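# Fetch red foam block or yellow sponge to desk

## Task

Look at the shelves at the far end of the aisle. If a red foam block is there, move it onto the desk. If it is not, move the yellow sponge from the coffee table onto the desk. Every other object must stay on its own shelf, table or counter. At the end the coffee table must be upright and the robot must be standing level, not fallen or tilted. The object must rest on the desk on its own; if the robot is still holding it in place, the goal is not met.

## Robot and tools

Robot: a Hello Robot Stretch 3 with one arm. It has a two-wheel base (0.33 m long, 0.34 m wide), a lift that moves up and down a mast, and a telescoping arm that reaches out to the robot's RIGHT side. The gripper has a wrist with yaw, pitch and roll. The arm cannot reach forward, so to move the gripper forward you drive the base. A turn on the spot pivots about the point midway between the drive wheels, 0.05 m behind the front edge. With the arm retracted and the wrist folded, that turn sweeps a circle of radius 0.28 m. An unfolded, level gripper reaches beyond that circle.

Frames: the base frame has its origin on the floor between the drive wheels, with x forward, y left and z up. The odometry frame is the base frame as it was when the scene began. hand_pose is given in the base frame and sits at the point where the closed fingertips meet. Camera calibrations use OpenCV conventions, and 'world' in them means the base frame.

Tool execute_actions: {"actions": [ ... ], "cameras": [...]}. The actions list holds one action or none; an empty list only returns the state and images. An action may contain:
- "base": exactly one key. translate_m is a relative straight drive in metres from where the base currently is, -1 to 1, with positive meaning forward. rotate_rad is a relative turn on the spot in radians, -3.2 to 3.2, with positive meaning left (counter-clockwise seen from above). The base cannot move sideways.
- "joints": absolute targets by name. lift_m is 0 to 1.1 m (arm height). arm_m is 0 to 0.52 m (extension). wrist_yaw_rad is -1.345 to 4.42; 0 points along the arm, positive swings toward the front, 3.0 folds it over the base. wrist_pitch_rad is -0.451 to 0.451... more exactly -1.57 to 0.451; 0 is level and negative points the tips down. wrist_roll_rad is -2.911 to 2.911. gripper_m is -0.089 to 0.179, where larger is wider; the real fingertip gap is smaller than this value. head_pan_rad is -3.953 to 1.73; 0 is forward, positive is left, -1.57 looks along the arm. head_tilt_rad is -1.53 to 0.419; negative looks down.
- "contact_limits": {"arm_m": effort percent, 1 to 100}. The arm motion stops once its effort reaches that level; smaller values are gentler.
Motions within one action start together. A joint you leave out can still be pushing toward an earlier target. Any unknown key or out-of-range value refuses the whole call. No action runs longer than 15 s. "cameras" accepts head_camera, nav_camera, wrist_camera or all; null or leaving it out gives all, and [] gives none.

wait {"seconds": 0-10} lets time pass with no new command and returns the state and images. zoom_image {"camera", "region": [x0,y0,x1,y1]} gives a closer view of a region of that camera's latest image, at most 504x504 px. finished_scene {"scene": n} ends the scene for good and reports whether it succeeded. The next scene's task appears in that result.

Result lines: joint_positions. base_status and joint_status: 'done' means it reached the target (for the base, the wheels turned the full amount even if they slipped). 'off_target' means it stopped short and may still be pushing. After contact_stop, time_out or torque_fault the joint holds where it stopped; an arm or lift stopped by contact goes slack until you command it again. on_its_own reports what this call did not command; 'held at' there is a target, not a position. motor_effort is percent of maximum and is positive toward higher values; the bracket holds the peak, and readings are noisy and biased. base_odometry comes from the wheels and counts slip as travel; heading runs from -3.142 to 3.142 with left positive. turned_by_wheels and turned_by_imu show the turn since the last result. base_tilt is in degrees, with forward and right positive, and carries a fixed bias of up to about 4 degrees. lidar_m gives 12 sectors of 30 degrees each, starting straight ahead and going counter-clockwise (4th is left, 7th behind, 10th right), in a plane 0.17 m above the floor; '-' means nothing was seen. It misses glass and thin legs. wrist_depth_mm and head_depth_mm are 7x7 grids of median depth; the head grid is sideways.

Speed: the base runs fast (0.30 m/s, 1.9 rad/s) only when stowed, meaning lift_m < 0.30, arm_m < 0.03 and wrist_yaw_rad > 2.54. Otherwise it runs at 0.10 m/s and 0.63 rad/s.

Gripping: to grasp, command gripper_m below the object's width. To let go, command at least 0.02 more than the value where the tips touched. Neither the reading nor 'done' proves you are holding anything, so check with the cameras. Squeezing hard can trigger the stall guard; to re-squeeze, send a different value.

Self-collision: fold or unfold the wrist only with lift_m between 0.32 and 0.95, pitch -0.4 and roll near 0. Once folded, the lift may go down to 0.25. If yaw is below -0.4, keep pitch at -0.5 or lower.

Things to avoid: pushing on something rigid with the gripper higher than about 0.45 m, which can tip the robot. Pushing a second time after a contact_stop. Driving while the gripper holds, hooks or presses on something fixed. Snagging furniture, especially when reversing. If the robot tilts, undo the last move in small steps, pull the gripper clear and lower the lift to about 0.2. The base, wrist and head have no contact stop. Long hard loads switch a wrist servo off for 10 s. Do not drop, slam or knock objects over, do not tip the coffee table, and do not leave the target supported by the gripper. Shorter robot motion time is better. The scene keeps running while you think, and a loose object may occasionally get nudged.

Each tool is called after ">>>" as name(argument=value, ...), one argument or row to a line, values as JSON.

## Session

>>> execute_actions(
  actions=[],
)

Scene clock: 0.00 s.
base_odometry: x=+0.000 y=+0.000 heading=+0.000 (m, m, rad; odometry frame)
turned_by_wheels: +0.000 (rad since the last result)
turned_by_imu: +0.000 (rad since the last result)
base_tilt: forward=+0.6 right=+0.9 (deg)
lidar_m: 1.49 1.20 1.16 1.27 1.85 1.05 1.44 1.63 2.55 1.86 1.57 1.49
head_depth_mm: 1792 1813 1821 1840 1852 1433 1434 / 1895 1937 1948 1965 1980 1437 1982 / 2012 2087 2091 2111 2145 2145 2113 / 1932 2002 2012 1994 2008 2008 1978 / 1735 1743 1751 1742 1758 1758 1751 / 1545 1552 1549 1548 1539 1534 1552 / 1358 1351 1346 1353 1363 1371 1367
base_status: not commanded
joint_positions: lift_m=+0.378 arm_m=+0.002 wrist_yaw_rad=+3.047 wrist_pitch_rad=-0.562 wrist_roll_rad=-0.018 gripper_m=+0.037 head_pan_rad=+0.016 head_tilt_rad=+0.007
joint_status: not commanded
motor_effort: left_wheel=+0 right_wheel=-1 lift_m=+24 arm_m=+0 wrist_yaw_rad=+1 wrist_pitch_rad=+3 wrist_roll_rad=+0 gripper_m=+0 head_pan_rad=+2 head_tilt_rad=+1 (%)
hand_pose: x=-0.0020 y=+0.0565 z=+0.3598 quat_wxyz=(+0.227, +0.682, +0.166, +0.676) (m; base frame)
wrist_depth_mm: - - - - - - 919 / - - - - - - 997 / 916 934 - 925 940 923 925 / 746 751 743 750 756 769 763 / 630 636 628 635 664 648 646 / 549 569 - - 557 553 559 / 483 - - - 487 492 487
pictures: head_camera (sideways: a quarter turn clockwise sets it upright), nav_camera (sideways: a quarter turn counterclockwise sets it upright), wrist_camera
Images, in order (width x height): head_camera 896x504, nav_camera 672x504, wrist_camera 644x364.

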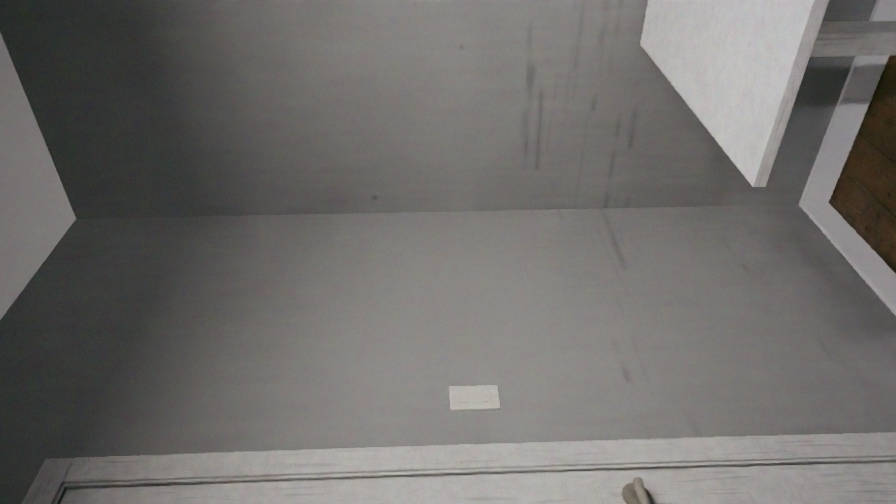

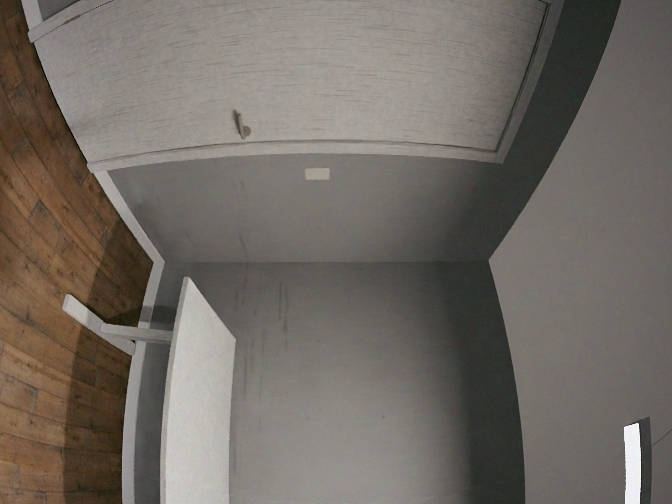

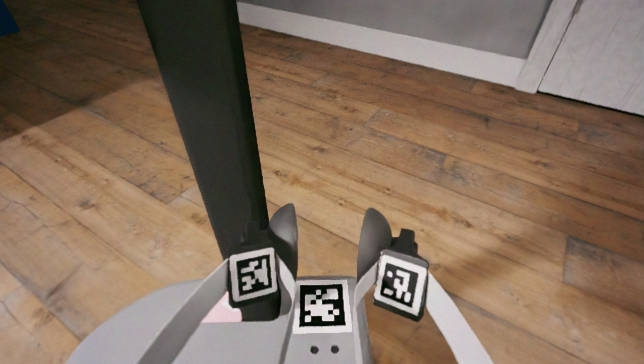

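Desk ahead-left. Look around.

>>> execute_actions(
  actions=[
    {"joints":{"head_pan_rad":1.7,"head_tilt_rad":-0.5}},
  ],
  cameras=["nav_camera"],
)

>>> execute_actions(
  actions=[
    {"joints":{"head_pan_rad":-3.0}},
  ],
  cameras=["nav_camera"],
)

>>> execute_actions(
  actions=[
    {"joints":{"head_pan_rad":-1.3}},
  ],
  cameras=["nav_camera"],
)

Scene clock: 3.63 s.
base_odometry: x=+0.000 y=+0.000 heading=+0.000 (m, m, rad; odometry frame)
turned_by_wheels: +0.000 (rad since the last result)
turned_by_imu: +0.000 (rad since the last result)
base_tilt: forward=+0.7 right=+0.8 (deg)
lidar_m: 1.49 1.20 1.16 1.27 1.85 1.05 1.44 1.62 2.55 1.86 1.57 1.49
head_depth_mm: 1089 1166 1270 1383 1523 1548 1285 / 1165 1261 1379 1510 1672 1553 1297 / 1255 1376 1508 1668 1819 1555 1300 / 1365 1497 1658 1872 1951 1565 1305 / 1489 1646 1860 2102 1970 1568 1312 / 1640 1846 2098 2387 1999 1619 - / 1840 2075 2358 2582 - - -
base_status: not commanded
joint_positions: lift_m=+0.378 arm_m=+0.002 wrist_yaw_rad=+3.047 wrist_pitch_rad=-0.562 wrist_roll_rad=-0.018 gripper_m=+0.037 head_pan_rad=+1.693 head_tilt_rad=-0.493
joint_status: all done
motor_effort: left_wheel=+0(0) right_wheel=-1(1) lift_m=+24(23) arm_m=+0(1) wrist_yaw_rad=+1(0) wrist_pitch_rad=+4(4) wrist_roll_rad=+0(0) gripper_m=+0(0) head_pan_rad=+3(29) head_tilt_rad=-2(20) (%)
hand_pose: x=-0.0020 y=+0.0565 z=+0.3598 quat_wxyz=(+0.227, +0.682, +0.166, +0.676) (m; base frame)
wrist_depth_mm: - - - - - - 928 / - - - - - - 995 / 906 915 - 927 917 933 947 / 752 740 736 753 757 759 758 / 629 634 634 643 661 647 652 / 550 565 - - 556 559 559 / 481 - - - 492 490 494
pictures: nav_camera (sideways: a quarter turn counterclockwise sets it upright)
camera_calibration (this result's frames):
nav_camera: T_world_to_cam=[[-0.0245695, 0.439369, 0.89797, -1.12484], [0.995737, 0.0906335, -0.0171017, 0.0685304], [-0.0889002, 0.893723, -0.439723, 0.536691], [0, 0, 0, 1]] pos_world=[-0.0481632, 0.00835759, 1.24724]
Images, in order (width x height): nav_camera 672x504.

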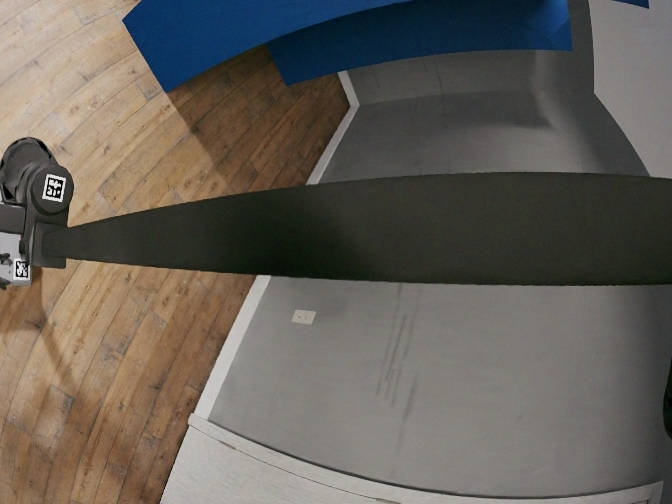

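Scene clock: 6.20 s.
base_odometry: x=+0.000 y=+0.000 heading=+0.000 (m, m, rad; odometry frame)
turned_by_wheels: +0.000 (rad since the last result)
turned_by_imu: +0.000 (rad since the last result)
base_tilt: forward=+0.7 right=+0.7 (deg)
lidar_m: 1.49 1.20 1.16 1.27 1.85 1.05 1.44 1.62 2.54 1.86 1.57 1.49
head_depth_mm: 1832 2026 2379 2444 1935 1479 1288 / 1912 1985 2241 2221 1940 1549 1297 / 1907 1532 2252 2034 1948 1549 1300 / 1264 1391 1552 1738 1889 1554 1303 / 1355 1498 1694 1934 1962 1566 1312 / 1517 2827 3123 2637 1971 1578 1315 / 2525 2668 2862 2650 2004 1586 1326
base_status: not commanded
joint_positions: lift_m=+0.378 arm_m=+0.002 wrist_yaw_rad=+3.047 wrist_pitch_rad=-0.562 wrist_roll_rad=-0.018 gripper_m=+0.037 head_pan_rad=-2.993 head_tilt_rad=-0.494
joint_status: all done
motor_effort: left_wheel=+0(1) right_wheel=-1(1) lift_m=+24(24) arm_m=+0(0) wrist_yaw_rad=+0(1) wrist_pitch_rad=+3(4) wrist_roll_rad=+0(0) gripper_m=+0(0) head_pan_rad=-3(29) head_tilt_rad=-2(2) (%)
hand_pose: x=-0.0020 y=+0.0565 z=+0.3598 quat_wxyz=(+0.227, +0.682, +0.166, +0.676) (m; base frame)
wrist_depth_mm: - - - - - - 927 / - - - - - - - / 920 905 - 931 930 923 939 / 740 757 743 755 756 763 762 / 629 633 638 644 660 653 646 / 550 566 - - 559 558 556 / 484 - - - 491 491 492
pictures: nav_camera (sideways: a quarter turn counterclockwise sets it upright)
camera_calibration (this result's frames):
nav_camera: T_world_to_cam=[[-0.438805, -0.0363986, 0.897845, -1.12215], [-0.117338, 0.992945, -0.0170928, 0.0753086], [-0.890888, -0.112852, -0.43998, 0.541917], [0, 0, 0, 1]] pos_world=[-0.000781786, -0.0544658, 1.24724]
Images, in order (width x height): nav_camera 672x504.

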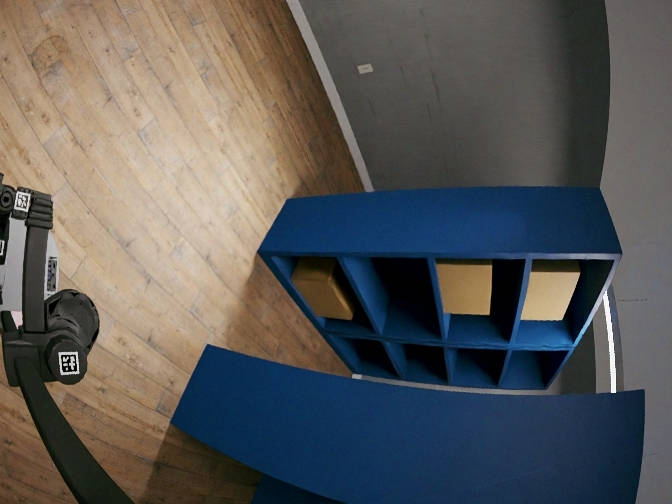

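Scene clock: 7.57 s.
base_odometry: x=+0.000 y=+0.000 heading=+0.000 (m, m, rad; odometry frame)
turned_by_wheels: +0.000 (rad since the last result)
turned_by_imu: +0.000 (rad since the last result)
base_tilt: forward=+0.6 right=+0.8 (deg)
lidar_m: 1.49 1.19 1.16 1.27 1.85 1.05 1.44 1.62 2.55 1.86 1.57 1.48
head_depth_mm: 2624 2801 2799 2557 1924 1542 1289 / 2485 2742 2488 2467 1937 1552 1296 / 2247 2495 2524 2283 1932 1549 1300 / 2078 2250 2400 2497 1964 1571 1306 / 1918 2080 2179 2400 1916 1573 1304 / 1780 1928 1772 1802 1978 1569 1316 / 1671 1795 1763 1375 1980 1590 1321
base_status: not commanded
joint_positions: lift_m=+0.378 arm_m=+0.002 wrist_yaw_rad=+3.047 wrist_pitch_rad=-0.562 wrist_roll_rad=-0.018 gripper_m=+0.037 head_pan_rad=-1.307 head_tilt_rad=-0.494
joint_status: all done
motor_effort: left_wheel=+0(1) right_wheel=+0(1) lift_m=+24(24) arm_m=+0(0) wrist_yaw_rad=+0(1) wrist_pitch_rad=+3(3) wrist_roll_rad=+0(0) gripper_m=+0(1) head_pan_rad=+3(34) head_tilt_rad=-2(3) (%)
hand_pose: x=-0.0020 y=+0.0565 z=+0.3598 quat_wxyz=(+0.227, +0.682, +0.166, +0.676) (m; base frame)
wrist_depth_mm: - - - - - - 930 / - - - - - - 983 / 911 913 - 925 931 933 934 / 739 747 747 764 759 758 768 / 636 634 633 648 666 641 641 / 548 567 - - 559 557 552 / 484 - - - 487 491 490
pictures: nav_camera (sideways: a quarter turn counterclockwise sets it upright)
camera_calibration (this result's frames):
nav_camera: T_world_to_cam=[[0.0863945, -0.431753, 0.897845, -1.12536], [-0.972984, -0.230241, -0.0170928, 0.080528], [0.2141, -0.872112, -0.43998, 0.535176], [0, 0, 0, 1]] pos_world=[0.0609956, -0.000601217, 1.24724]
Images, in order (width x height): nav_camera 672x504.

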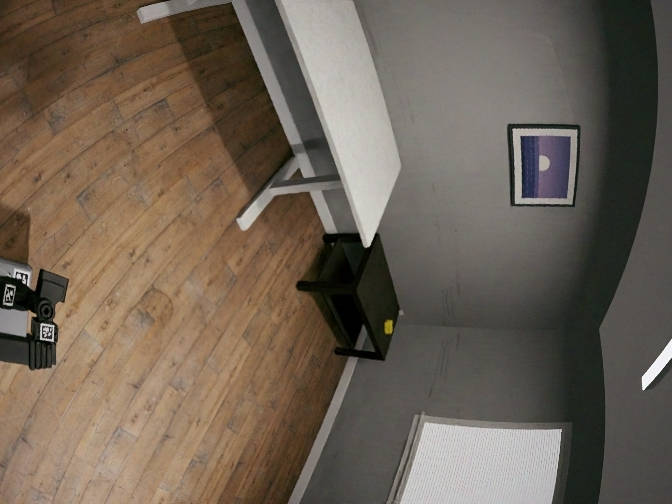

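>>> execute_actions(
  actions=[
    {"base":{"rotate_rad":2.6},"joints":{"head_pan_rad":0,"head_tilt_rad":-0.3}},
  ],
  cameras=["nav_camera","head_camera"],
)

Scene clock: 16.80 s.
base_odometry: x=+0.000 y=+0.000 heading=+2.600 (m, m, rad; odometry frame)
turned_by_wheels: +2.600 (rad since the last result)
turned_by_imu: +2.634 (rad since the last result)
base_tilt: forward=+0.7 right=+0.8 (deg)
lidar_m: 1.05 1.11 1.60 2.54 1.86 1.57 1.53 1.49 1.21 1.17 1.26 1.82
head_depth_mm: 1700 1802 1942 2102 2242 1863 1474 / 1710 1815 1941 2078 2213 1859 1491 / 886 940 1003 1082 1170 1266 1365 / 890 946 1011 1078 1164 1263 1372 / 894 949 1013 1086 1176 1270 1381 / 902 960 1025 1100 1195 1330 1423 / 914 2405 2879 3069 2490 1918 1508
base_status: done
joint_positions: lift_m=+0.378 arm_m=+0.002 wrist_yaw_rad=+3.047 wrist_pitch_rad=-0.562 wrist_roll_rad=-0.018 gripper_m=+0.037 head_pan_rad=-0.007 head_tilt_rad=-0.310
joint_status: all done
motor_effort: left_wheel=-1(4) right_wheel=+1(6) lift_m=+24(23) arm_m=-1(0) wrist_yaw_rad=+1(1) wrist_pitch_rad=+4(4) wrist_roll_rad=+0(0) gripper_m=+0(0) head_pan_rad=+2(34) head_tilt_rad=+3(15) (%)
hand_pose: x=-0.0020 y=+0.0565 z=+0.3598 quat_wxyz=(+0.227, +0.682, +0.166, +0.676) (m; base frame)
wrist_depth_mm: - - - - - - - / - - - - - - - / 914 917 - 924 947 925 942 / 748 752 736 755 767 758 752 / 635 635 643 641 665 657 642 / 550 564 - - 563 555 557 / 487 - - - 488 489 487
pictures: head_camera (sideways: a quarter turn clockwise sets it upright), nav_camera (sideways: a quarter turn counterclockwise sets it upright)
camera_calibration (this result's frames):
head_camera: T_world_to_cam=[[-0.326587, 0.0150002, -0.945048, 1.25522], [-0.0166056, 0.999629, 0.021605, -0.0211172], [0.945021, 0.022749, -0.326217, 0.377119], [0, 0, 0, 1]] pos_world=[0.0532017, -0.00629823, 1.30972]
nav_camera: T_world_to_cam=[[0.267452, -0.0309611, 0.963074, -1.2116], [-0.0346038, -0.999148, -0.0225111, 0.0818628], [0.96295, -0.0273054, -0.268295, 0.307179], [0, 0, 0, 1]] pos_world=[0.0310807, 0.052668, 1.25112]
Images, in order (width x height): head_camera 896x504, nav_camera 672x504.

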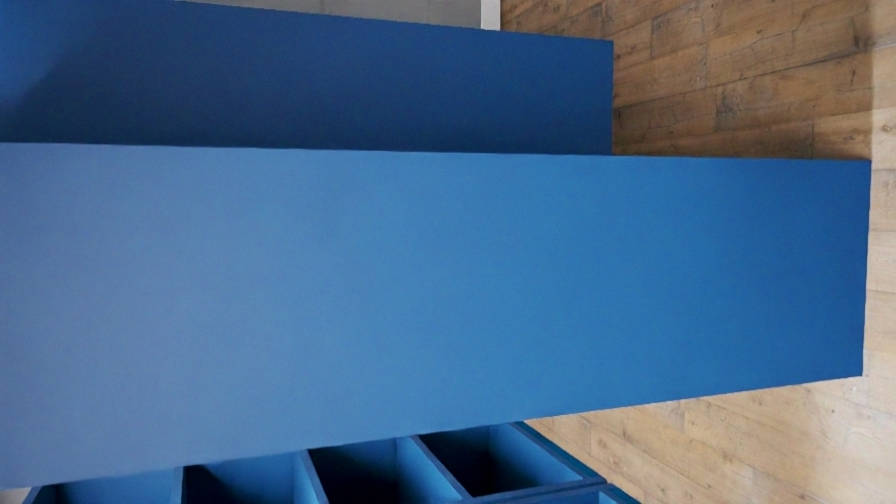

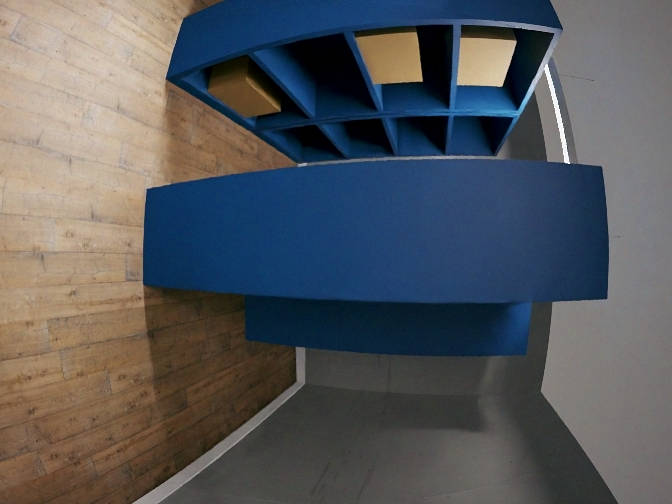

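>>> execute_actions(
  actions=[
    {"base":{"rotate_rad":0.7},"joints":{"head_tilt_rad":-0.15}},
  ],
  cameras=["nav_camera","head_camera"],
)

Scene clock: 21.17 s.
base_odometry: x=+0.000 y=+0.000 heading=-2.983 (m, m, rad; odometry frame)
turned_by_wheels: +0.700 (rad since the last result)
turned_by_imu: +0.709 (rad since the last result)
base_tilt: forward=+0.8 right=+0.8 (deg)
lidar_m: 1.44 2.55 2.55 1.86 1.83 1.49 1.37 1.17 1.17 1.37 1.05 1.05
head_depth_mm: 2788 1991 2052 2179 2271 2264 1730 / 1842 1727 2138 2209 2152 2009 1719 / 1676 1498 1645 1655 2040 1880 1723 / 1326 1382 1455 1492 1547 1630 1666 / 1466 1509 1575 1652 1752 1850 1746 / 2719 2865 2963 3076 3102 2354 1755 / 2591 2675 2732 2850 2881 2346 1762
base_status: done
joint_positions: lift_m=+0.378 arm_m=+0.002 wrist_yaw_rad=+3.047 wrist_pitch_rad=-0.562 wrist_roll_rad=-0.018 gripper_m=+0.037 head_pan_rad=-0.007 head_tilt_rad=-0.162
joint_status: all done
motor_effort: left_wheel=-1(5) right_wheel=+1(6) lift_m=+24(24) arm_m=+0(0) wrist_yaw_rad=+1(0) wrist_pitch_rad=+3(3) wrist_roll_rad=+0(0) gripper_m=-1(2) head_pan_rad=+2(3) head_tilt_rad=+3(13) (%)
hand_pose: x=-0.0020 y=+0.0565 z=+0.3598 quat_wxyz=(+0.227, +0.682, +0.166, +0.676) (m; base frame)
wrist_depth_mm: - - - - - - - / - - - - - - - / 912 917 - 919 934 941 922 / 750 750 736 757 763 774 769 / 631 640 631 634 662 648 647 / 549 565 - - 551 558 561 / 487 - - - 491 491 492
pictures: head_camera (sideways: a quarter turn clockwise sets it upright), nav_camera (sideways: a quarter turn counterclockwise sets it upright)
camera_calibration (this result's frames):
head_camera: T_world_to_cam=[[-0.183525, 0.0139724, -0.982916, 1.30383], [-0.0196229, 0.999648, 0.0178742, -0.0162454], [0.982819, 0.0225681, -0.183186, 0.190727], [0, 0, 0, 1]] pos_world=[0.0515161, -0.00628232, 1.31678]
nav_camera: T_world_to_cam=[[0.122377, -0.0299245, 0.992032, -1.24861], [-0.0308919, -0.999176, -0.0263292, 0.0868155], [0.992003, -0.0274237, -0.1232, 0.118142], [0, 0, 0, 1]] pos_world=[0.0382853, 0.0526198, 1.2555]
Images, in order (width x height): head_camera 896x504, nav_camera 672x504.

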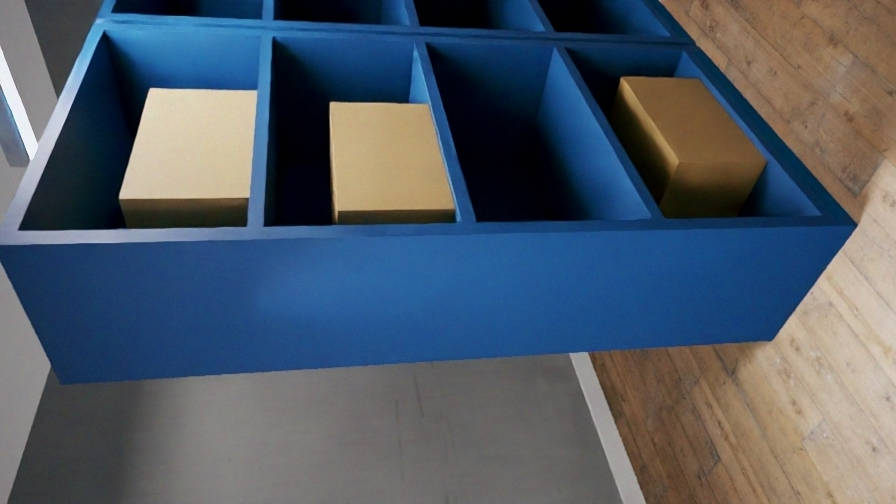

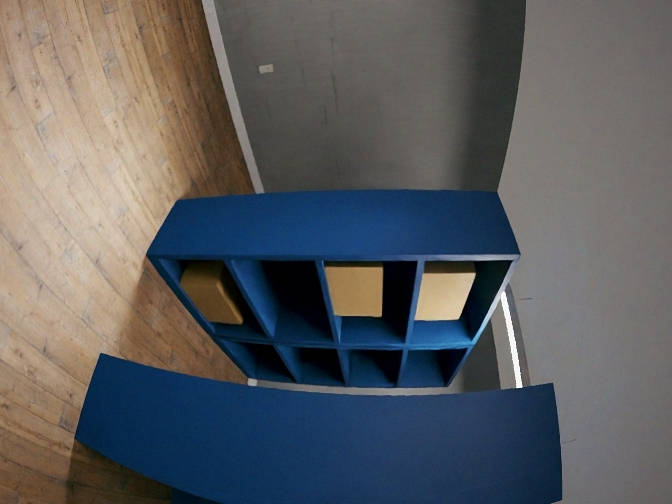

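>>> execute_actions(
  actions=[
    {"base":{"translate_m":0.7},"joints":{"head_tilt_rad":-0.4,"head_pan_rad":-0.5}},
  ],
  cameras=["nav_camera","head_camera"],
)

Scene clock: 33.27 s.
base_odometry: x=-0.691 y=-0.110 heading=-2.983 (m, m, rad; odometry frame)
turned_by_wheels: +0.000 (rad since the last result)
turned_by_imu: -0.001 (rad since the last result)
base_tilt: forward=+0.5 right=+0.7 (deg)
lidar_m: 0.74 1.06 2.07 2.36 1.92 2.14 1.95 1.68 1.68 0.64 0.56 1.09
head_depth_mm: 2013 2166 2334 2519 2019 1600 1277 / 2078 2220 2400 2601 2203 1695 1389 / 2096 2256 2457 2641 2207 1709 1391 / 2098 2252 2451 2098 2016 1717 1395 / 1297 1388 1477 1647 1508 1522 1396 / 1024 1365 1041 1693 1327 1279 1325 / 980 904 860 1551 1327 988 976
base_status: done
joint_positions: lift_m=+0.378 arm_m=+0.002 wrist_yaw_rad=+3.047 wrist_pitch_rad=-0.562 wrist_roll_rad=-0.018 gripper_m=+0.037 head_pan_rad=-0.493 head_tilt_rad=-0.395
joint_status: all done
motor_effort: left_wheel=-1(2) right_wheel=+0(6) lift_m=+23(24) arm_m=+0(1) wrist_yaw_rad=+0(1) wrist_pitch_rad=+3(4) wrist_roll_rad=+0(0) gripper_m=+0(1) head_pan_rad=-2(21) head_tilt_rad=-2(12) (%)
hand_pose: x=-0.0020 y=+0.0565 z=+0.3598 quat_wxyz=(+0.227, +0.682, +0.166, +0.676) (m; base frame)
wrist_depth_mm: - - - - - - - / - - - - - - - / 918 903 - 944 932 927 931 / 744 752 735 748 755 754 764 / 636 635 634 641 669 643 650 / 550 572 - - 554 562 559 / 483 - - - 489 485 492
pictures: head_camera (sideways: a quarter turn clockwise sets it upright), nav_camera (sideways: a quarter turn counterclockwise sets it upright)
camera_calibration (this result's frames):
head_camera: T_world_to_cam=[[-0.351636, 0.203247, -0.913807, 1.21459], [0.453725, 0.890831, 0.0235419, -0.0265053], [0.818832, -0.406339, -0.405466, 0.481022], [0, 0, 0, 1]] pos_world=[0.0452445, -0.0277929, 1.30557]
nav_camera: T_world_to_cam=[[0.29343, -0.190579, 0.936792, -1.17744], [-0.49869, -0.866548, -0.0200851, 0.0815329], [0.815602, -0.461275, -0.349311, 0.413517], [0, 0, 0, 1]] pos_world=[0.0488905, 0.0370013, 1.2491]
Images, in order (width x height): head_camera 896x504, nav_camera 672x504.

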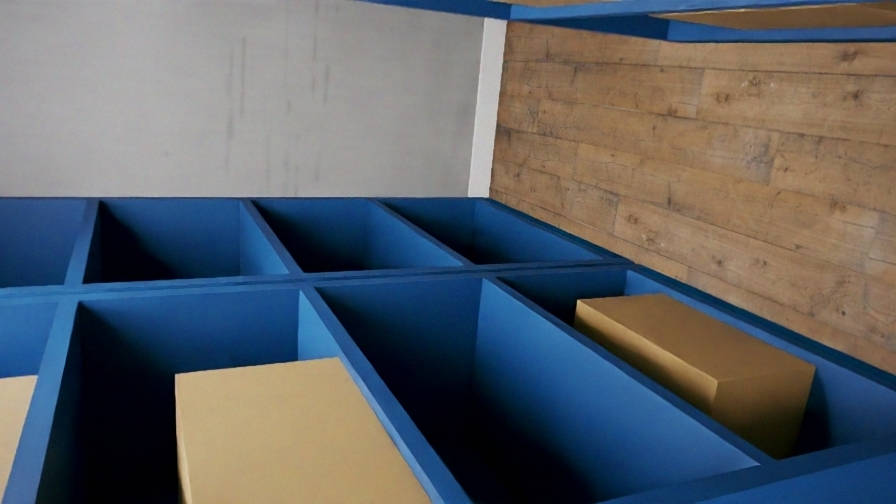

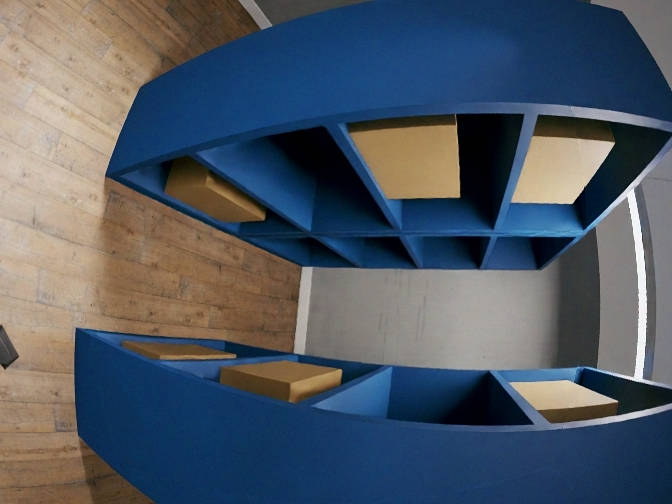

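>>> execute_actions(
  actions=[
    {"base":{"rotate_rad":-0.75},"joints":{"head_pan_rad":0}},
  ],
  cameras=["nav_camera"],
)

>>> execute_actions(
  actions=[
    {"base":{"translate_m":0.6},"joints":{"head_tilt_rad":-0.6}},
  ],
  cameras=["nav_camera"],
)

Scene clock: 37.53 s.
base_odometry: x=-0.691 y=-0.110 heading=+2.550 (m, m, rad; odometry frame)
turned_by_wheels: -0.750 (rad since the last result)
turned_by_imu: -0.759 (rad since the last result)
base_tilt: forward=+0.7 right=+0.7 (deg)
lidar_m: 0.56 0.74 0.79 2.06 2.16 1.97 1.91 2.14 1.73 1.68 0.76 0.57
head_depth_mm: 432 463 502 548 601 668 751 / 773 1263 539 564 619 680 765 / 1222 1328 1392 1534 1686 1552 1342 / 2096 2237 2461 2657 2206 1712 1394 / 2088 2253 2456 2682 2250 1717 1400 / 2086 2231 2399 2558 2127 1743 1403 / 2008 2168 1468 1565 1533 1466 1363
base_status: done
joint_positions: lift_m=+0.378 arm_m=+0.002 wrist_yaw_rad=+3.047 wrist_pitch_rad=-0.562 wrist_roll_rad=-0.018 gripper_m=+0.037 head_pan_rad=-0.007 head_tilt_rad=-0.395
joint_status: all done
motor_effort: left_wheel=+2(6) right_wheel=-3(7) lift_m=+24(24) arm_m=+0(0) wrist_yaw_rad=+1(1) wrist_pitch_rad=+4(4) wrist_roll_rad=+0(0) gripper_m=+0(1) head_pan_rad=+2(22) head_tilt_rad=-2(2) (%)
hand_pose: x=-0.0020 y=+0.0565 z=+0.3598 quat_wxyz=(+0.227, +0.682, +0.166, +0.676) (m; base frame)
wrist_depth_mm: - - - - - 979 647 / - - - - - 978 651 / 906 912 - 916 919 895 727 / 738 746 734 756 753 761 730 / 631 632 636 646 662 640 650 / 544 563 - - 558 560 559 / 484 - - - 490 489 493
pictures: nav_camera (sideways: a quarter turn counterclockwise sets it upright)
camera_calibration (this result's frames):
nav_camera: T_world_to_cam=[[0.348467, -0.031569, 0.936789, -1.17777], [-0.0365205, -0.999131, -0.0200849, 0.0787134], [0.936609, -0.0272131, -0.349318, 0.412788], [0, 0, 0, 1]] pos_world=[0.0266699, 0.0526971, 1.2491]
Images, in order (width x height): nav_camera 672x504.

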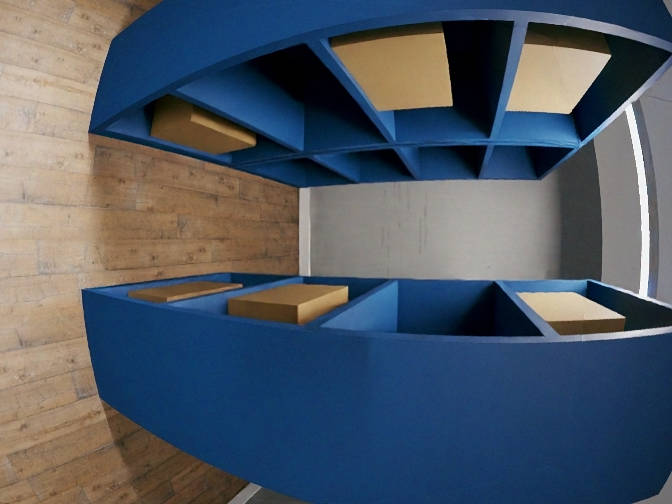

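Scene clock: 44.50 s.
base_odometry: x=-1.189 y=+0.224 heading=+2.549 (m, m, rad; odometry frame)
turned_by_wheels: +0.000 (rad since the last result)
turned_by_imu: -0.380 (rad since the last result)
base_tilt: forward=+0.7 right=+0.8 (deg)
lidar_m: 0.24 1.87 0.64 0.60 0.50 2.27 2.46 2.45 2.05 1.69 0.15 0.25
head_depth_mm: 763 815 676 503 400 332 293 / 844 913 684 506 402 334 297 / 818 895 691 509 404 343 664 / 786 873 697 513 431 604 738 / 761 837 704 560 887 1357 1238 / 735 808 844 2082 1776 1460 1245 / 1512 1711 1895 2098 1770 1471 1247
base_status: translate_m off_target (by the wheels' count: +0.5999 of +0.6000)
joint_positions: lift_m=+0.378 arm_m=+0.002 wrist_yaw_rad=+3.050 wrist_pitch_rad=-0.563 wrist_roll_rad=-0.017 gripper_m=+0.037 head_pan_rad=-0.006 head_tilt_rad=-0.597
joint_status: all done
on_its_own: right_wheel is at rest, and its effort (+31) is outside its rest range (-18 to +18)
motor_effort: left_wheel=+7(16) right_wheel=+31(36) lift_m=+22(24) arm_m=+0(0) wrist_yaw_rad=-1(11) wrist_pitch_rad=+4(4) wrist_roll_rad=+0(0) gripper_m=+0(0) head_pan_rad=+2(2) head_tilt_rad=-1(10) (%)
hand_pose: x=-0.0026 y=+0.0563 z=+0.3596 quat_wxyz=(+0.226, +0.681, +0.167, +0.676) (m; base frame)
wrist_depth_mm: - - 957 806 649 751 875 / - - 995 882 730 884 - / 922 911 - 779 831 887 925 / 750 744 727 750 753 757 772 / 629 636 635 643 657 644 640 / 546 568 - - 553 549 558 / 489 - - - 488 489 492
pictures: nav_camera (sideways: a quarter turn counterclockwise sets it upright)
camera_calibration (this result's frames):
nav_camera: T_world_to_cam=[[0.528988, -0.0323925, 0.848011, -1.06306], [-0.039058, -0.999142, -0.0138011, 0.0705436], [0.84773, -0.0258209, -0.529799, 0.648182], [0, 0, 0, 1]] pos_world=[0.0156191, 0.0527845, 1.24587]
Images, in order (width x height): nav_camera 672x504.

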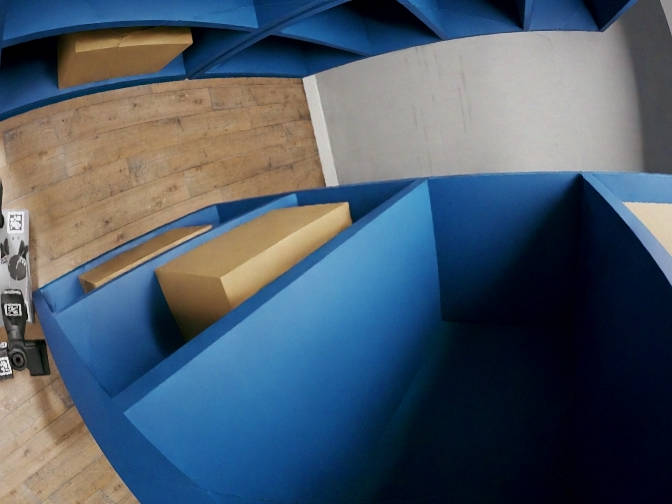

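Bumped the corner. Back off.

>>> execute_actions(
  actions=[
    {"base":{"translate_m":-0.35}},
  ],
  cameras=["nav_camera"],
)

>>> execute_actions(
  actions=[
    {"base":{"rotate_rad":0.9}},
  ],
  cameras=["nav_camera"],
)

Scene clock: 51.07 s.
base_odometry: x=-0.899 y=+0.029 heading=+2.550 (m, m, rad; odometry frame)
turned_by_wheels: +0.000 (rad since the last result)
turned_by_imu: +0.002 (rad since the last result)
base_tilt: forward=+0.8 right=+0.7 (deg)
lidar_m: 0.41 0.97 0.51 0.58 1.95 2.14 2.10 2.12 2.20 1.81 1.80 0.41
head_depth_mm: 307 342 391 456 545 677 893 / 1097 855 404 454 528 623 799 / 1139 1066 691 840 959 872 1121 / 1098 1085 768 906 1016 1315 1232 / 1059 1099 1205 1397 1663 1456 1238 / 1072 2046 2351 2255 1771 1466 1248 / 1840 2024 2229 2261 1791 1471 1252
base_status: done
joint_positions: lift_m=+0.378 arm_m=+0.002 wrist_yaw_rad=+3.050 wrist_pitch_rad=-0.563 wrist_roll_rad=-0.017 gripper_m=+0.037 head_pan_rad=-0.006 head_tilt_rad=-0.597
joint_status: not commanded
motor_effort: left_wheel=+1(4) right_wheel=-1(18) lift_m=+23(22) arm_m=-1(1) wrist_yaw_rad=-1(1) wrist_pitch_rad=+4(4) wrist_roll_rad=+0(0) gripper_m=+0(0) head_pan_rad=+3(3) head_tilt_rad=-1(1) (%)
hand_pose: x=-0.0025 y=+0.0563 z=+0.3596 quat_wxyz=(+0.226, +0.681, +0.167, +0.676) (m; base frame)
wrist_depth_mm: - - - 920 558 715 675 / - - - - 632 750 801 / 907 920 - 898 722 788 875 / 737 740 755 753 726 743 755 / 639 633 629 643 659 639 641 / 550 563 - - 557 558 556 / 486 - - - 491 488 490
pictures: nav_camera (sideways: a quarter turn counterclockwise sets it upright)
camera_calibration (this result's frames):
nav_camera: T_world_to_cam=[[0.528986, -0.0323943, 0.848012, -1.06306], [-0.0390614, -0.999141, -0.0138012, 0.0705438], [0.847731, -0.0258239, -0.529797, 0.648179], [0, 0, 0, 1]] pos_world=[0.0156195, 0.0527845, 1.24587]
Images, in order (width x height): nav_camera 672x504.

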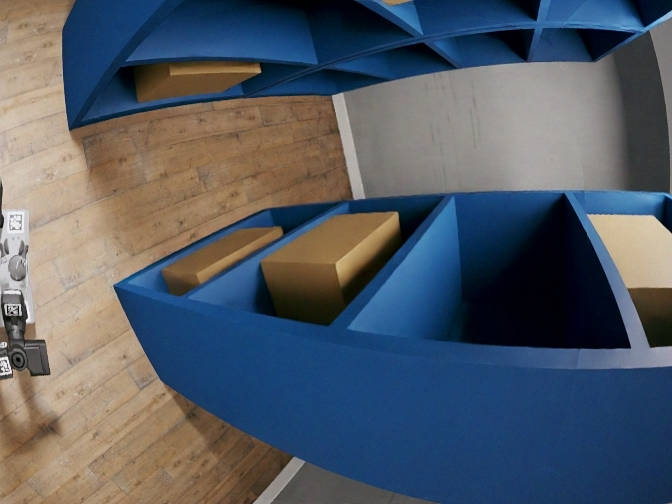

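Scene clock: 53.43 s.
base_odometry: x=-0.899 y=+0.029 heading=-2.834 (m, m, rad; odometry frame)
turned_by_wheels: +0.900 (rad since the last result)
turned_by_imu: +0.911 (rad since the last result)
base_tilt: forward=+0.8 right=+0.7 (deg)
lidar_m: 0.52 0.51 1.94 2.02 2.10 2.12 2.38 1.86 1.80 0.47 0.41 1.23
head_depth_mm: 1637 2013 2024 2125 1725 1428 1220 / 1076 1142 1337 1570 1687 1426 1225 / 761 856 1418 1326 1363 1408 1228 / 641 704 775 1295 1059 1273 1212 / 561 599 643 1265 1029 910 1088 / 494 535 590 583 663 803 1111 / 475 440 483 569 711 945 1221
base_status: done
joint_positions: lift_m=+0.378 arm_m=+0.002 wrist_yaw_rad=+3.050 wrist_pitch_rad=-0.563 wrist_roll_rad=-0.017 gripper_m=+0.037 head_pan_rad=-0.006 head_tilt_rad=-0.597
joint_status: not commanded
motor_effort: left_wheel=-1(5) right_wheel=+1(6) lift_m=+23(23) arm_m=-1(1) wrist_yaw_rad=-1(1) wrist_pitch_rad=+4(4) wrist_roll_rad=+0(0) gripper_m=-1(0) head_pan_rad=+3(2) head_tilt_rad=+0(1) (%)
hand_pose: x=-0.0025 y=+0.0563 z=+0.3596 quat_wxyz=(+0.226, +0.681, +0.167, +0.676) (m; base frame)
wrist_depth_mm: - - - - - - - / - - - - - - - / 904 915 - 924 918 936 930 / 743 752 751 738 758 758 743 / 637 635 638 638 663 642 645 / 548 561 - - 557 562 556 / 492 - - - 492 490 491
pictures: nav_camera (sideways: a quarter turn counterclockwise sets it upright)
camera_calibration (this result's frames):
nav_camera: T_world_to_cam=[[0.528986, -0.0323943, 0.848012, -1.06306], [-0.0390613, -0.999142, -0.0138012, 0.0705438], [0.847731, -0.0258238, -0.529797, 0.648179], [0, 0, 0, 1]] pos_world=[0.0156194, 0.0527845, 1.24587]
Images, in order (width x height): nav_camera 672x504.

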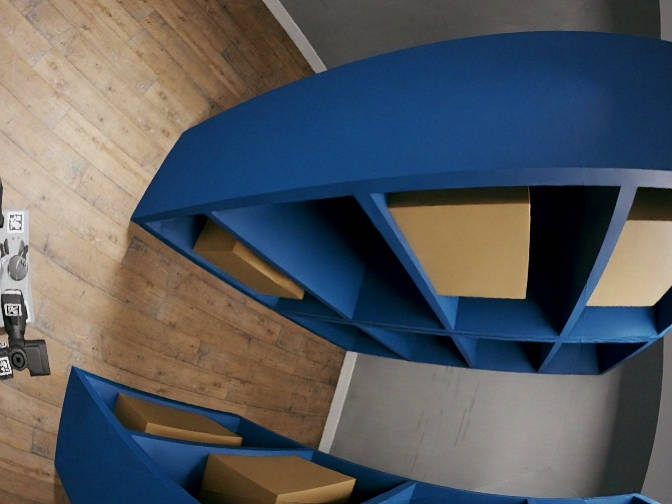

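>>> execute_actions(
  actions=[
    {"base":{"rotate_rad":-0.1}},
  ],
  cameras=[],
)

>>> execute_actions(
  actions=[
    {"base":{"translate_m":0.28}},
  ],
  cameras=[],
)

>>> execute_actions(
  actions=[
    {"base":{"rotate_rad":-0.4}},
  ],
  cameras=["nav_camera"],
)

Scene clock: 57.10 s.
base_odometry: x=-0.899 y=+0.029 heading=-2.934 (m, m, rad; odometry frame)
turned_by_wheels: -0.100 (rad since the last result)
turned_by_imu: -0.101 (rad since the last result)
base_tilt: forward=+0.9 right=+0.6 (deg)
lidar_m: 0.74 0.51 1.95 1.99 2.11 2.12 2.38 1.91 1.80 0.52 0.41 0.75
head_depth_mm: 1843 2047 2275 2175 1714 1428 1214 / 1809 2077 2042 2156 1741 1438 1228 / 1085 1161 1364 1518 1685 1435 1230 / 782 859 1424 1292 1260 1345 1233 / 652 703 753 1307 1031 1258 1187 / 568 594 631 1266 1032 807 951 / 494 524 574 564 625 790 1112
base_status: done
joint_positions: lift_m=+0.378 arm_m=+0.002 wrist_yaw_rad=+3.050 wrist_pitch_rad=-0.563 wrist_roll_rad=-0.017 gripper_m=+0.037 head_pan_rad=-0.006 head_tilt_rad=-0.597
joint_status: not commanded
motor_effort: left_wheel=+2(6) right_wheel=-3(7) lift_m=+22(22) arm_m=-1(1) wrist_yaw_rad=-1(1) wrist_pitch_rad=+4(4) wrist_roll_rad=+0(0) gripper_m=-1(1) head_pan_rad=+2(3) head_tilt_rad=-1(1) (%)
hand_pose: x=-0.0025 y=+0.0563 z=+0.3596 quat_wxyz=(+0.226, +0.681, +0.167, +0.676) (m; base frame)
wrist_depth_mm: - - - - - - - / - - - - - - - / 911 896 - 936 916 935 767 / 738 755 746 756 766 761 693 / 630 634 632 639 661 642 604 / 549 565 - - 554 555 540 / 482 - - - 486 487 490
pictures: none
No camera images: the call's "cameras" was empty. Leave "cameras" out to get every camera's image.

Scene clock: 61.13 s.
base_odometry: x=-1.173 y=-0.029 heading=-2.934 (m, m, rad; odometry frame)
turned_by_wheels: +0.000 (rad since the last result)
turned_by_imu: +0.000 (rad since the last result)
base_tilt: forward=+0.8 right=+0.8 (deg)
lidar_m: 0.46 0.27 0.27 1.86 2.39 2.31 2.67 2.04 0.48 0.36 0.48 1.04
head_depth_mm: 1579 1775 1980 2137 1727 1423 1218 / 850 980 1577 1967 1678 1429 1228 / 845 921 1026 1184 1275 1376 1229 / 546 588 632 1215 1024 984 1117 / 456 482 523 551 1029 851 773 / 397 408 436 467 951 855 727 / 352 353 375 399 413 839 732
base_status: done
joint_positions: lift_m=+0.378 arm_m=+0.002 wrist_yaw_rad=+3.050 wrist_pitch_rad=-0.563 wrist_roll_rad=-0.017 gripper_m=+0.037 head_pan_rad=-0.006 head_tilt_rad=-0.597
joint_status: not commanded
motor_effort: left_wheel=+1(6) right_wheel=-3(3) lift_m=+22(22) arm_m=-1(1) wrist_yaw_rad=-1(1) wrist_pitch_rad=+4(4) wrist_roll_rad=+0(0) gripper_m=+0(1) head_pan_rad=+3(4) head_tilt_rad=-1(2) (%)
hand_pose: x=-0.0025 y=+0.0563 z=+0.3596 quat_wxyz=(+0.226, +0.681, +0.167, +0.676) (m; base frame)
wrist_depth_mm: - - - - - - 234 / - - - - - 535 258 / 915 913 - 913 928 410 654 / 748 747 759 755 755 348 642 / 631 635 637 634 662 412 541 / 541 568 - - 527 468 471 / 486 - - - 488 475 437
pictures: none
No camera images: the call's "cameras" was empty. Leave "cameras" out to get every camera's image.

Scene clock: 62.73 s.
base_odometry: x=-1.173 y=-0.029 heading=+2.950 (m, m, rad; odometry frame)
turned_by_wheels: -0.400 (rad since the last result)
turned_by_imu: -0.405 (rad since the last result)
base_tilt: forward=+0.8 right=+0.8 (deg)
lidar_m: 0.99 0.46 0.27 0.39 1.92 2.31 2.36 2.60 1.97 0.36 0.37 0.54
head_depth_mm: 1666 1843 2092 2100 1399 1383 1198 / 1673 1856 2077 2193 1736 1438 1227 / 1669 1861 2090 2207 1738 1446 1229 / 1680 1871 2100 2206 1759 1451 1234 / 1654 1832 1966 2034 1668 1434 1239 / 1628 1089 1045 1177 1099 1064 1038 / 812 896 795 1151 1038 856 748
base_status: done
joint_positions: lift_m=+0.378 arm_m=+0.002 wrist_yaw_rad=+3.050 wrist_pitch_rad=-0.563 wrist_roll_rad=-0.017 gripper_m=+0.037 head_pan_rad=-0.006 head_tilt_rad=-0.597
joint_status: not commanded
motor_effort: left_wheel=+2(6) right_wheel=-3(8) lift_m=+23(22) arm_m=+0(0) wrist_yaw_rad=-1(1) wrist_pitch_rad=+4(4) wrist_roll_rad=+0(0) gripper_m=+0(0) head_pan_rad=+2(3) head_tilt_rad=-1(1) (%)
hand_pose: x=-0.0025 y=+0.0563 z=+0.3596 quat_wxyz=(+0.226, +0.681, +0.167, +0.676) (m; base frame)
wrist_depth_mm: - - - - 340 698 505 / - - - - 337 767 457 / 916 902 - 915 395 690 455 / 760 738 754 755 470 614 461 / 628 635 638 640 520 540 512 / 553 562 - - 557 541 548 / 487 - - - 488 490 495
pictures: nav_camera (sideways: a quarter turn counterclockwise sets it upright)
camera_calibration (this result's frames):
nav_camera: T_world_to_cam=[[0.528986, -0.0323943, 0.848012, -1.06306], [-0.0390613, -0.999142, -0.0138012, 0.0705438], [0.847731, -0.0258238, -0.529797, 0.648179], [0, 0, 0, 1]] pos_world=[0.0156194, 0.0527845, 1.24587]
Images, in order (width x height): nav_camera 672x504.

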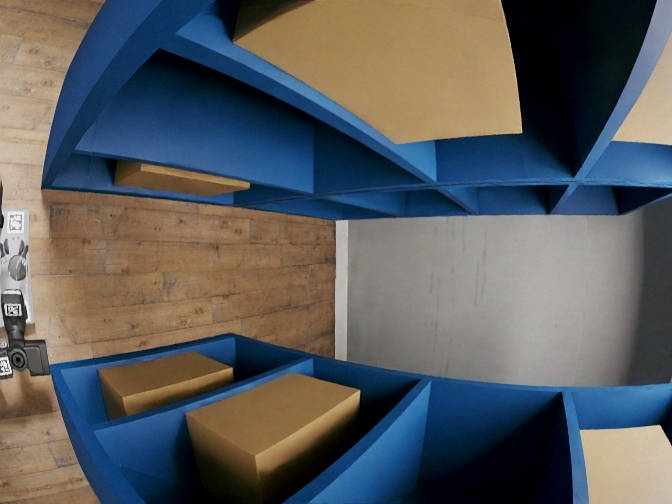

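>>> execute_actions(
  actions=[
    {"base":{"rotate_rad":-0.1}},
  ],
  cameras=[],
)

>>> execute_actions(
  actions=[
    {"base":{"translate_m":0.5},"joints":{"head_tilt_rad":-0.4}},
  ],
  cameras=["nav_camera"],
)

Scene clock: 65.80 s.
base_odometry: x=-1.173 y=-0.029 heading=+2.850 (m, m, rad; odometry frame)
turned_by_wheels: -0.100 (rad since the last result)
turned_by_imu: -0.101 (rad since the last result)
base_tilt: forward=+0.7 right=+0.7 (deg)
lidar_m: 1.91 0.46 0.27 0.27 1.87 2.46 2.30 2.67 2.03 0.43 0.36 0.49
head_depth_mm: 1651 915 1044 1102 1059 1123 1145 / 1702 1892 2123 2180 1630 1415 1229 / 1684 1881 2123 2195 1738 1433 1225 / 1677 1866 2107 2216 1745 1448 1234 / 1679 1858 2088 2237 1749 1458 1239 / 1639 1818 1898 1901 1404 1373 1175 / 1597 1137 1011 1112 1039 905 908
base_status: done
joint_positions: lift_m=+0.378 arm_m=+0.002 wrist_yaw_rad=+3.050 wrist_pitch_rad=-0.563 wrist_roll_rad=-0.017 gripper_m=+0.037 head_pan_rad=-0.006 head_tilt_rad=-0.597
joint_status: not commanded
motor_effort: left_wheel=+1(5) right_wheel=-3(6) lift_m=+22(23) arm_m=+0(0) wrist_yaw_rad=-1(1) wrist_pitch_rad=+4(4) wrist_roll_rad=+0(0) gripper_m=+1(0) head_pan_rad=+1(2) head_tilt_rad=-1(2) (%)
hand_pose: x=-0.0025 y=+0.0563 z=+0.3596 quat_wxyz=(+0.226, +0.681, +0.167, +0.676) (m; base frame)
wrist_depth_mm: - - - - 305 588 491 / - - - - 342 600 417 / 903 905 - 849 413 607 442 / 744 743 757 731 590 602 490 / 636 630 644 635 552 558 568 / 552 565 - - 555 556 559 / 487 - - - 494 488 489
pictures: none
No camera images: the call's "cameras" was empty. Leave "cameras" out to get every camera's image.

Scene clock: 72.03 s.
base_odometry: x=-1.652 y=+0.115 heading=+2.850 (m, m, rad; odometry frame)
turned_by_wheels: +0.000 (rad since the last result)
turned_by_imu: -0.001 (rad since the last result)
base_tilt: forward=+0.7 right=+0.9 (deg)
lidar_m: 1.44 0.54 0.33 0.31 0.31 0.47 2.80 0.49 0.36 0.34 0.35 0.56
head_depth_mm: 1250 1343 1466 1610 1793 1658 1376 / 1242 1342 1458 1587 1767 1683 1371 / 1236 1336 1455 1591 1753 1682 1382 / 1233 1330 1441 1571 1738 1687 1383 / 1220 1318 1435 1564 1730 1706 1391 / 1220 1312 1415 1525 1674 1656 1355 / 1189 1269 1310 1478 1303 1077 1278
base_status: done
joint_positions: lift_m=+0.378 arm_m=+0.002 wrist_yaw_rad=+3.050 wrist_pitch_rad=-0.563 wrist_roll_rad=-0.017 gripper_m=+0.037 head_pan_rad=-0.006 head_tilt_rad=-0.408
joint_status: all done
motor_effort: left_wheel=+1(5) right_wheel=-3(4) lift_m=+22(22) arm_m=-1(0) wrist_yaw_rad=-1(1) wrist_pitch_rad=+4(4) wrist_roll_rad=+0(0) gripper_m=+0(1) head_pan_rad=+3(3) head_tilt_rad=+2(14) (%)
hand_pose: x=-0.0025 y=+0.0563 z=+0.3596 quat_wxyz=(+0.226, +0.681, +0.167, +0.676) (m; base frame)
wrist_depth_mm: 511 696 478 476 478 522 506 / 499 726 374 382 391 393 492 / 498 719 - 415 436 449 516 / 492 630 593 484 498 552 551 / 502 531 536 551 560 583 595 / 540 547 - - 555 555 550 / 482 - - - 490 487 492
pictures: nav_camera (sideways: a quarter turn counterclockwise sets it upright)
camera_calibration (this result's frames):
nav_camera: T_world_to_cam=[[0.360815, -0.0313384, 0.932111, -1.17174], [-0.0358995, -0.999161, -0.0196962, 0.0782032], [0.931946, -0.0263556, -0.361637, 0.428849], [0, 0, 0, 1]] pos_world=[0.0259255, 0.0527197, 1.24882]
Images, in order (width x height): nav_camera 672x504.

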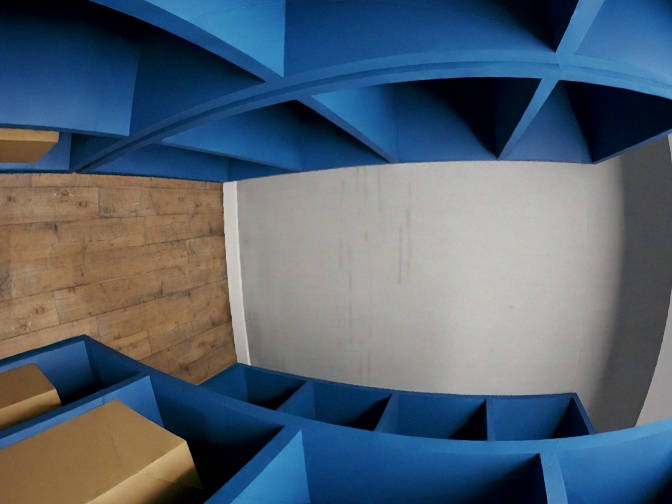

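>>> execute_actions(
  actions=[
    {"base":{"translate_m":0.7},"joints":{"head_tilt_rad":-0.7,"head_pan_rad":-1.4}},
  ],
  cameras=["nav_camera"],
)

>>> execute_actions(
  actions=[
    {"joints":{"head_pan_rad":1.4}},
  ],
  cameras=["nav_camera"],
)

Scene clock: 82.23 s.
base_odometry: x=-2.322 y=+0.316 heading=+2.850 (m, m, rad; odometry frame)
turned_by_wheels: +0.000 (rad since the last result)
turned_by_imu: -0.001 (rad since the last result)
base_tilt: forward=+0.8 right=+0.8 (deg)
lidar_m: 0.75 0.76 0.83 0.70 0.40 0.52 1.12 0.56 0.34 0.63 1.06 0.79
head_depth_mm: 772 707 798 880 933 902 870 / 992 776 1246 1096 1240 1300 1176 / 1000 786 1297 1139 1468 1331 1177 / 1016 794 1311 1146 1478 1351 1187 / 1031 804 1325 1154 1483 1372 1193 / 1045 783 1342 1160 1535 1374 1199 / 1056 764 1355 1169 1500 1383 1204
base_status: done
joint_positions: lift_m=+0.378 arm_m=+0.002 wrist_yaw_rad=+3.050 wrist_pitch_rad=-0.563 wrist_roll_rad=-0.017 gripper_m=+0.037 head_pan_rad=-1.393 head_tilt_rad=-0.691
joint_status: all done
motor_effort: left_wheel=+2(5) right_wheel=-3(3) lift_m=+23(23) arm_m=+0(0) wrist_yaw_rad=-2(1) wrist_pitch_rad=+4(4) wrist_roll_rad=+0(0) gripper_m=+0(0) head_pan_rad=-1(30) head_tilt_rad=-2(17) (%)
hand_pose: x=-0.0025 y=+0.0563 z=+0.3596 quat_wxyz=(+0.226, +0.681, +0.167, +0.676) (m; base frame)
wrist_depth_mm: 471 349 803 803 821 845 768 / 499 384 882 885 910 931 769 / 500 439 - 762 773 780 737 / 514 588 580 635 640 643 644 / 550 565 594 605 611 626 644 / 549 566 - - 557 559 558 / 484 - - - 491 489 491
pictures: nav_camera (sideways: a quarter turn counterclockwise sets it upright)
camera_calibration (this result's frames):
nav_camera: T_world_to_cam=[[0.0787717, -0.602471, 0.794244, -0.990216], [-0.989605, -0.14342, -0.0106435, 0.0722297], [0.120323, -0.78515, -0.607505, 0.753713], [0, 0, 0, 1]] pos_world=[0.0587907, 0.00556086, 1.24513]
Images, in order (width x height): nav_camera 672x504.

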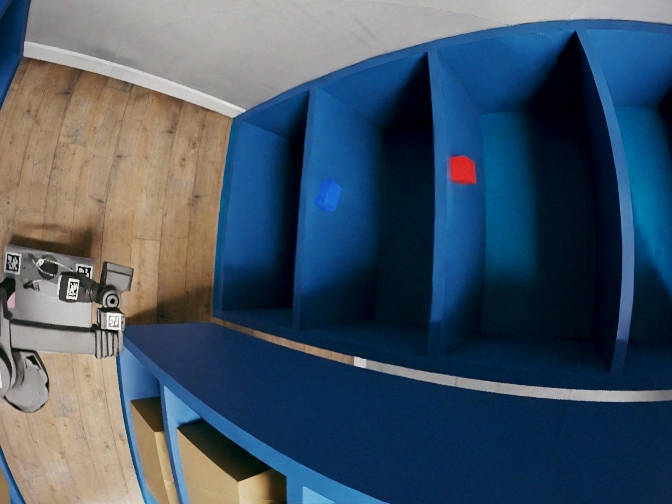

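Scene clock: 84.03 s.
base_odometry: x=-2.322 y=+0.316 heading=+2.850 (m, m, rad; odometry frame)
turned_by_wheels: +0.000 (rad since the last result)
turned_by_imu: +0.000 (rad since the last result)
base_tilt: forward=+0.7 right=+0.7 (deg)
lidar_m: 0.75 0.76 0.83 0.70 0.40 0.52 1.12 0.56 0.34 0.63 1.06 0.79
head_depth_mm: 735 768 561 470 926 821 1125 / 716 767 564 459 929 804 1111 / 698 745 568 449 934 795 1112 / 681 740 574 449 938 798 1077 / 666 724 579 453 921 799 1064 / 649 717 584 456 902 804 740 / 635 703 590 459 647 684 -
base_status: not commanded
joint_positions: lift_m=+0.378 arm_m=+0.002 wrist_yaw_rad=+3.050 wrist_pitch_rad=-0.563 wrist_roll_rad=-0.017 gripper_m=+0.037 head_pan_rad=+1.393 head_tilt_rad=-0.691
joint_status: all done
motor_effort: left_wheel=+1(1) right_wheel=-3(3) lift_m=+22(22) arm_m=-1(1) wrist_yaw_rad=-1(1) wrist_pitch_rad=+4(4) wrist_roll_rad=+0(0) gripper_m=-1(1) head_pan_rad=+3(29) head_tilt_rad=-3(3) (%)
hand_pose: x=-0.0025 y=+0.0563 z=+0.3596 quat_wxyz=(+0.226, +0.681, +0.167, +0.676) (m; base frame)
wrist_depth_mm: 476 349 779 806 825 849 770 / 492 381 894 874 904 935 778 / 502 440 - 771 780 773 752 / 516 587 582 636 643 641 648 / 549 569 585 602 612 627 644 / 543 563 - - 558 557 559 / 486 - - - 492 491 493
pictures: nav_camera (sideways: a quarter turn counterclockwise sets it upright)
camera_calibration (this result's frames):
nav_camera: T_world_to_cam=[[0.13609, 0.592162, 0.794244, -0.990565], [0.97756, -0.210386, -0.0106435, 0.0602299], [0.160795, 0.77787, -0.607505, 0.753466], [0, 0, 0, 1]] pos_world=[-0.0452262, 0.0131472, 1.24513]
Images, in order (width x height): nav_camera 672x504.

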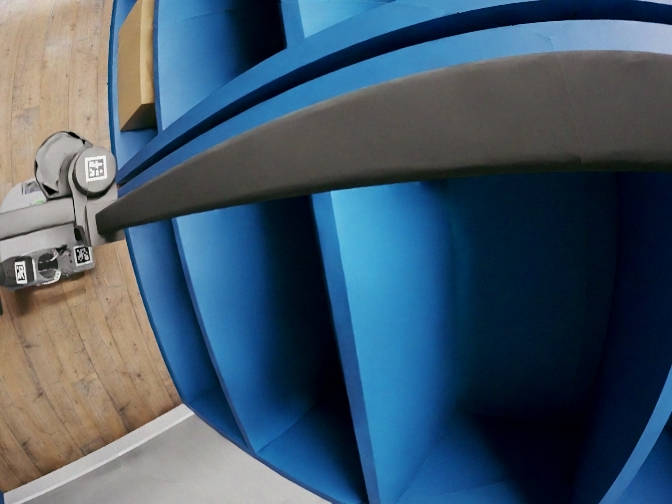

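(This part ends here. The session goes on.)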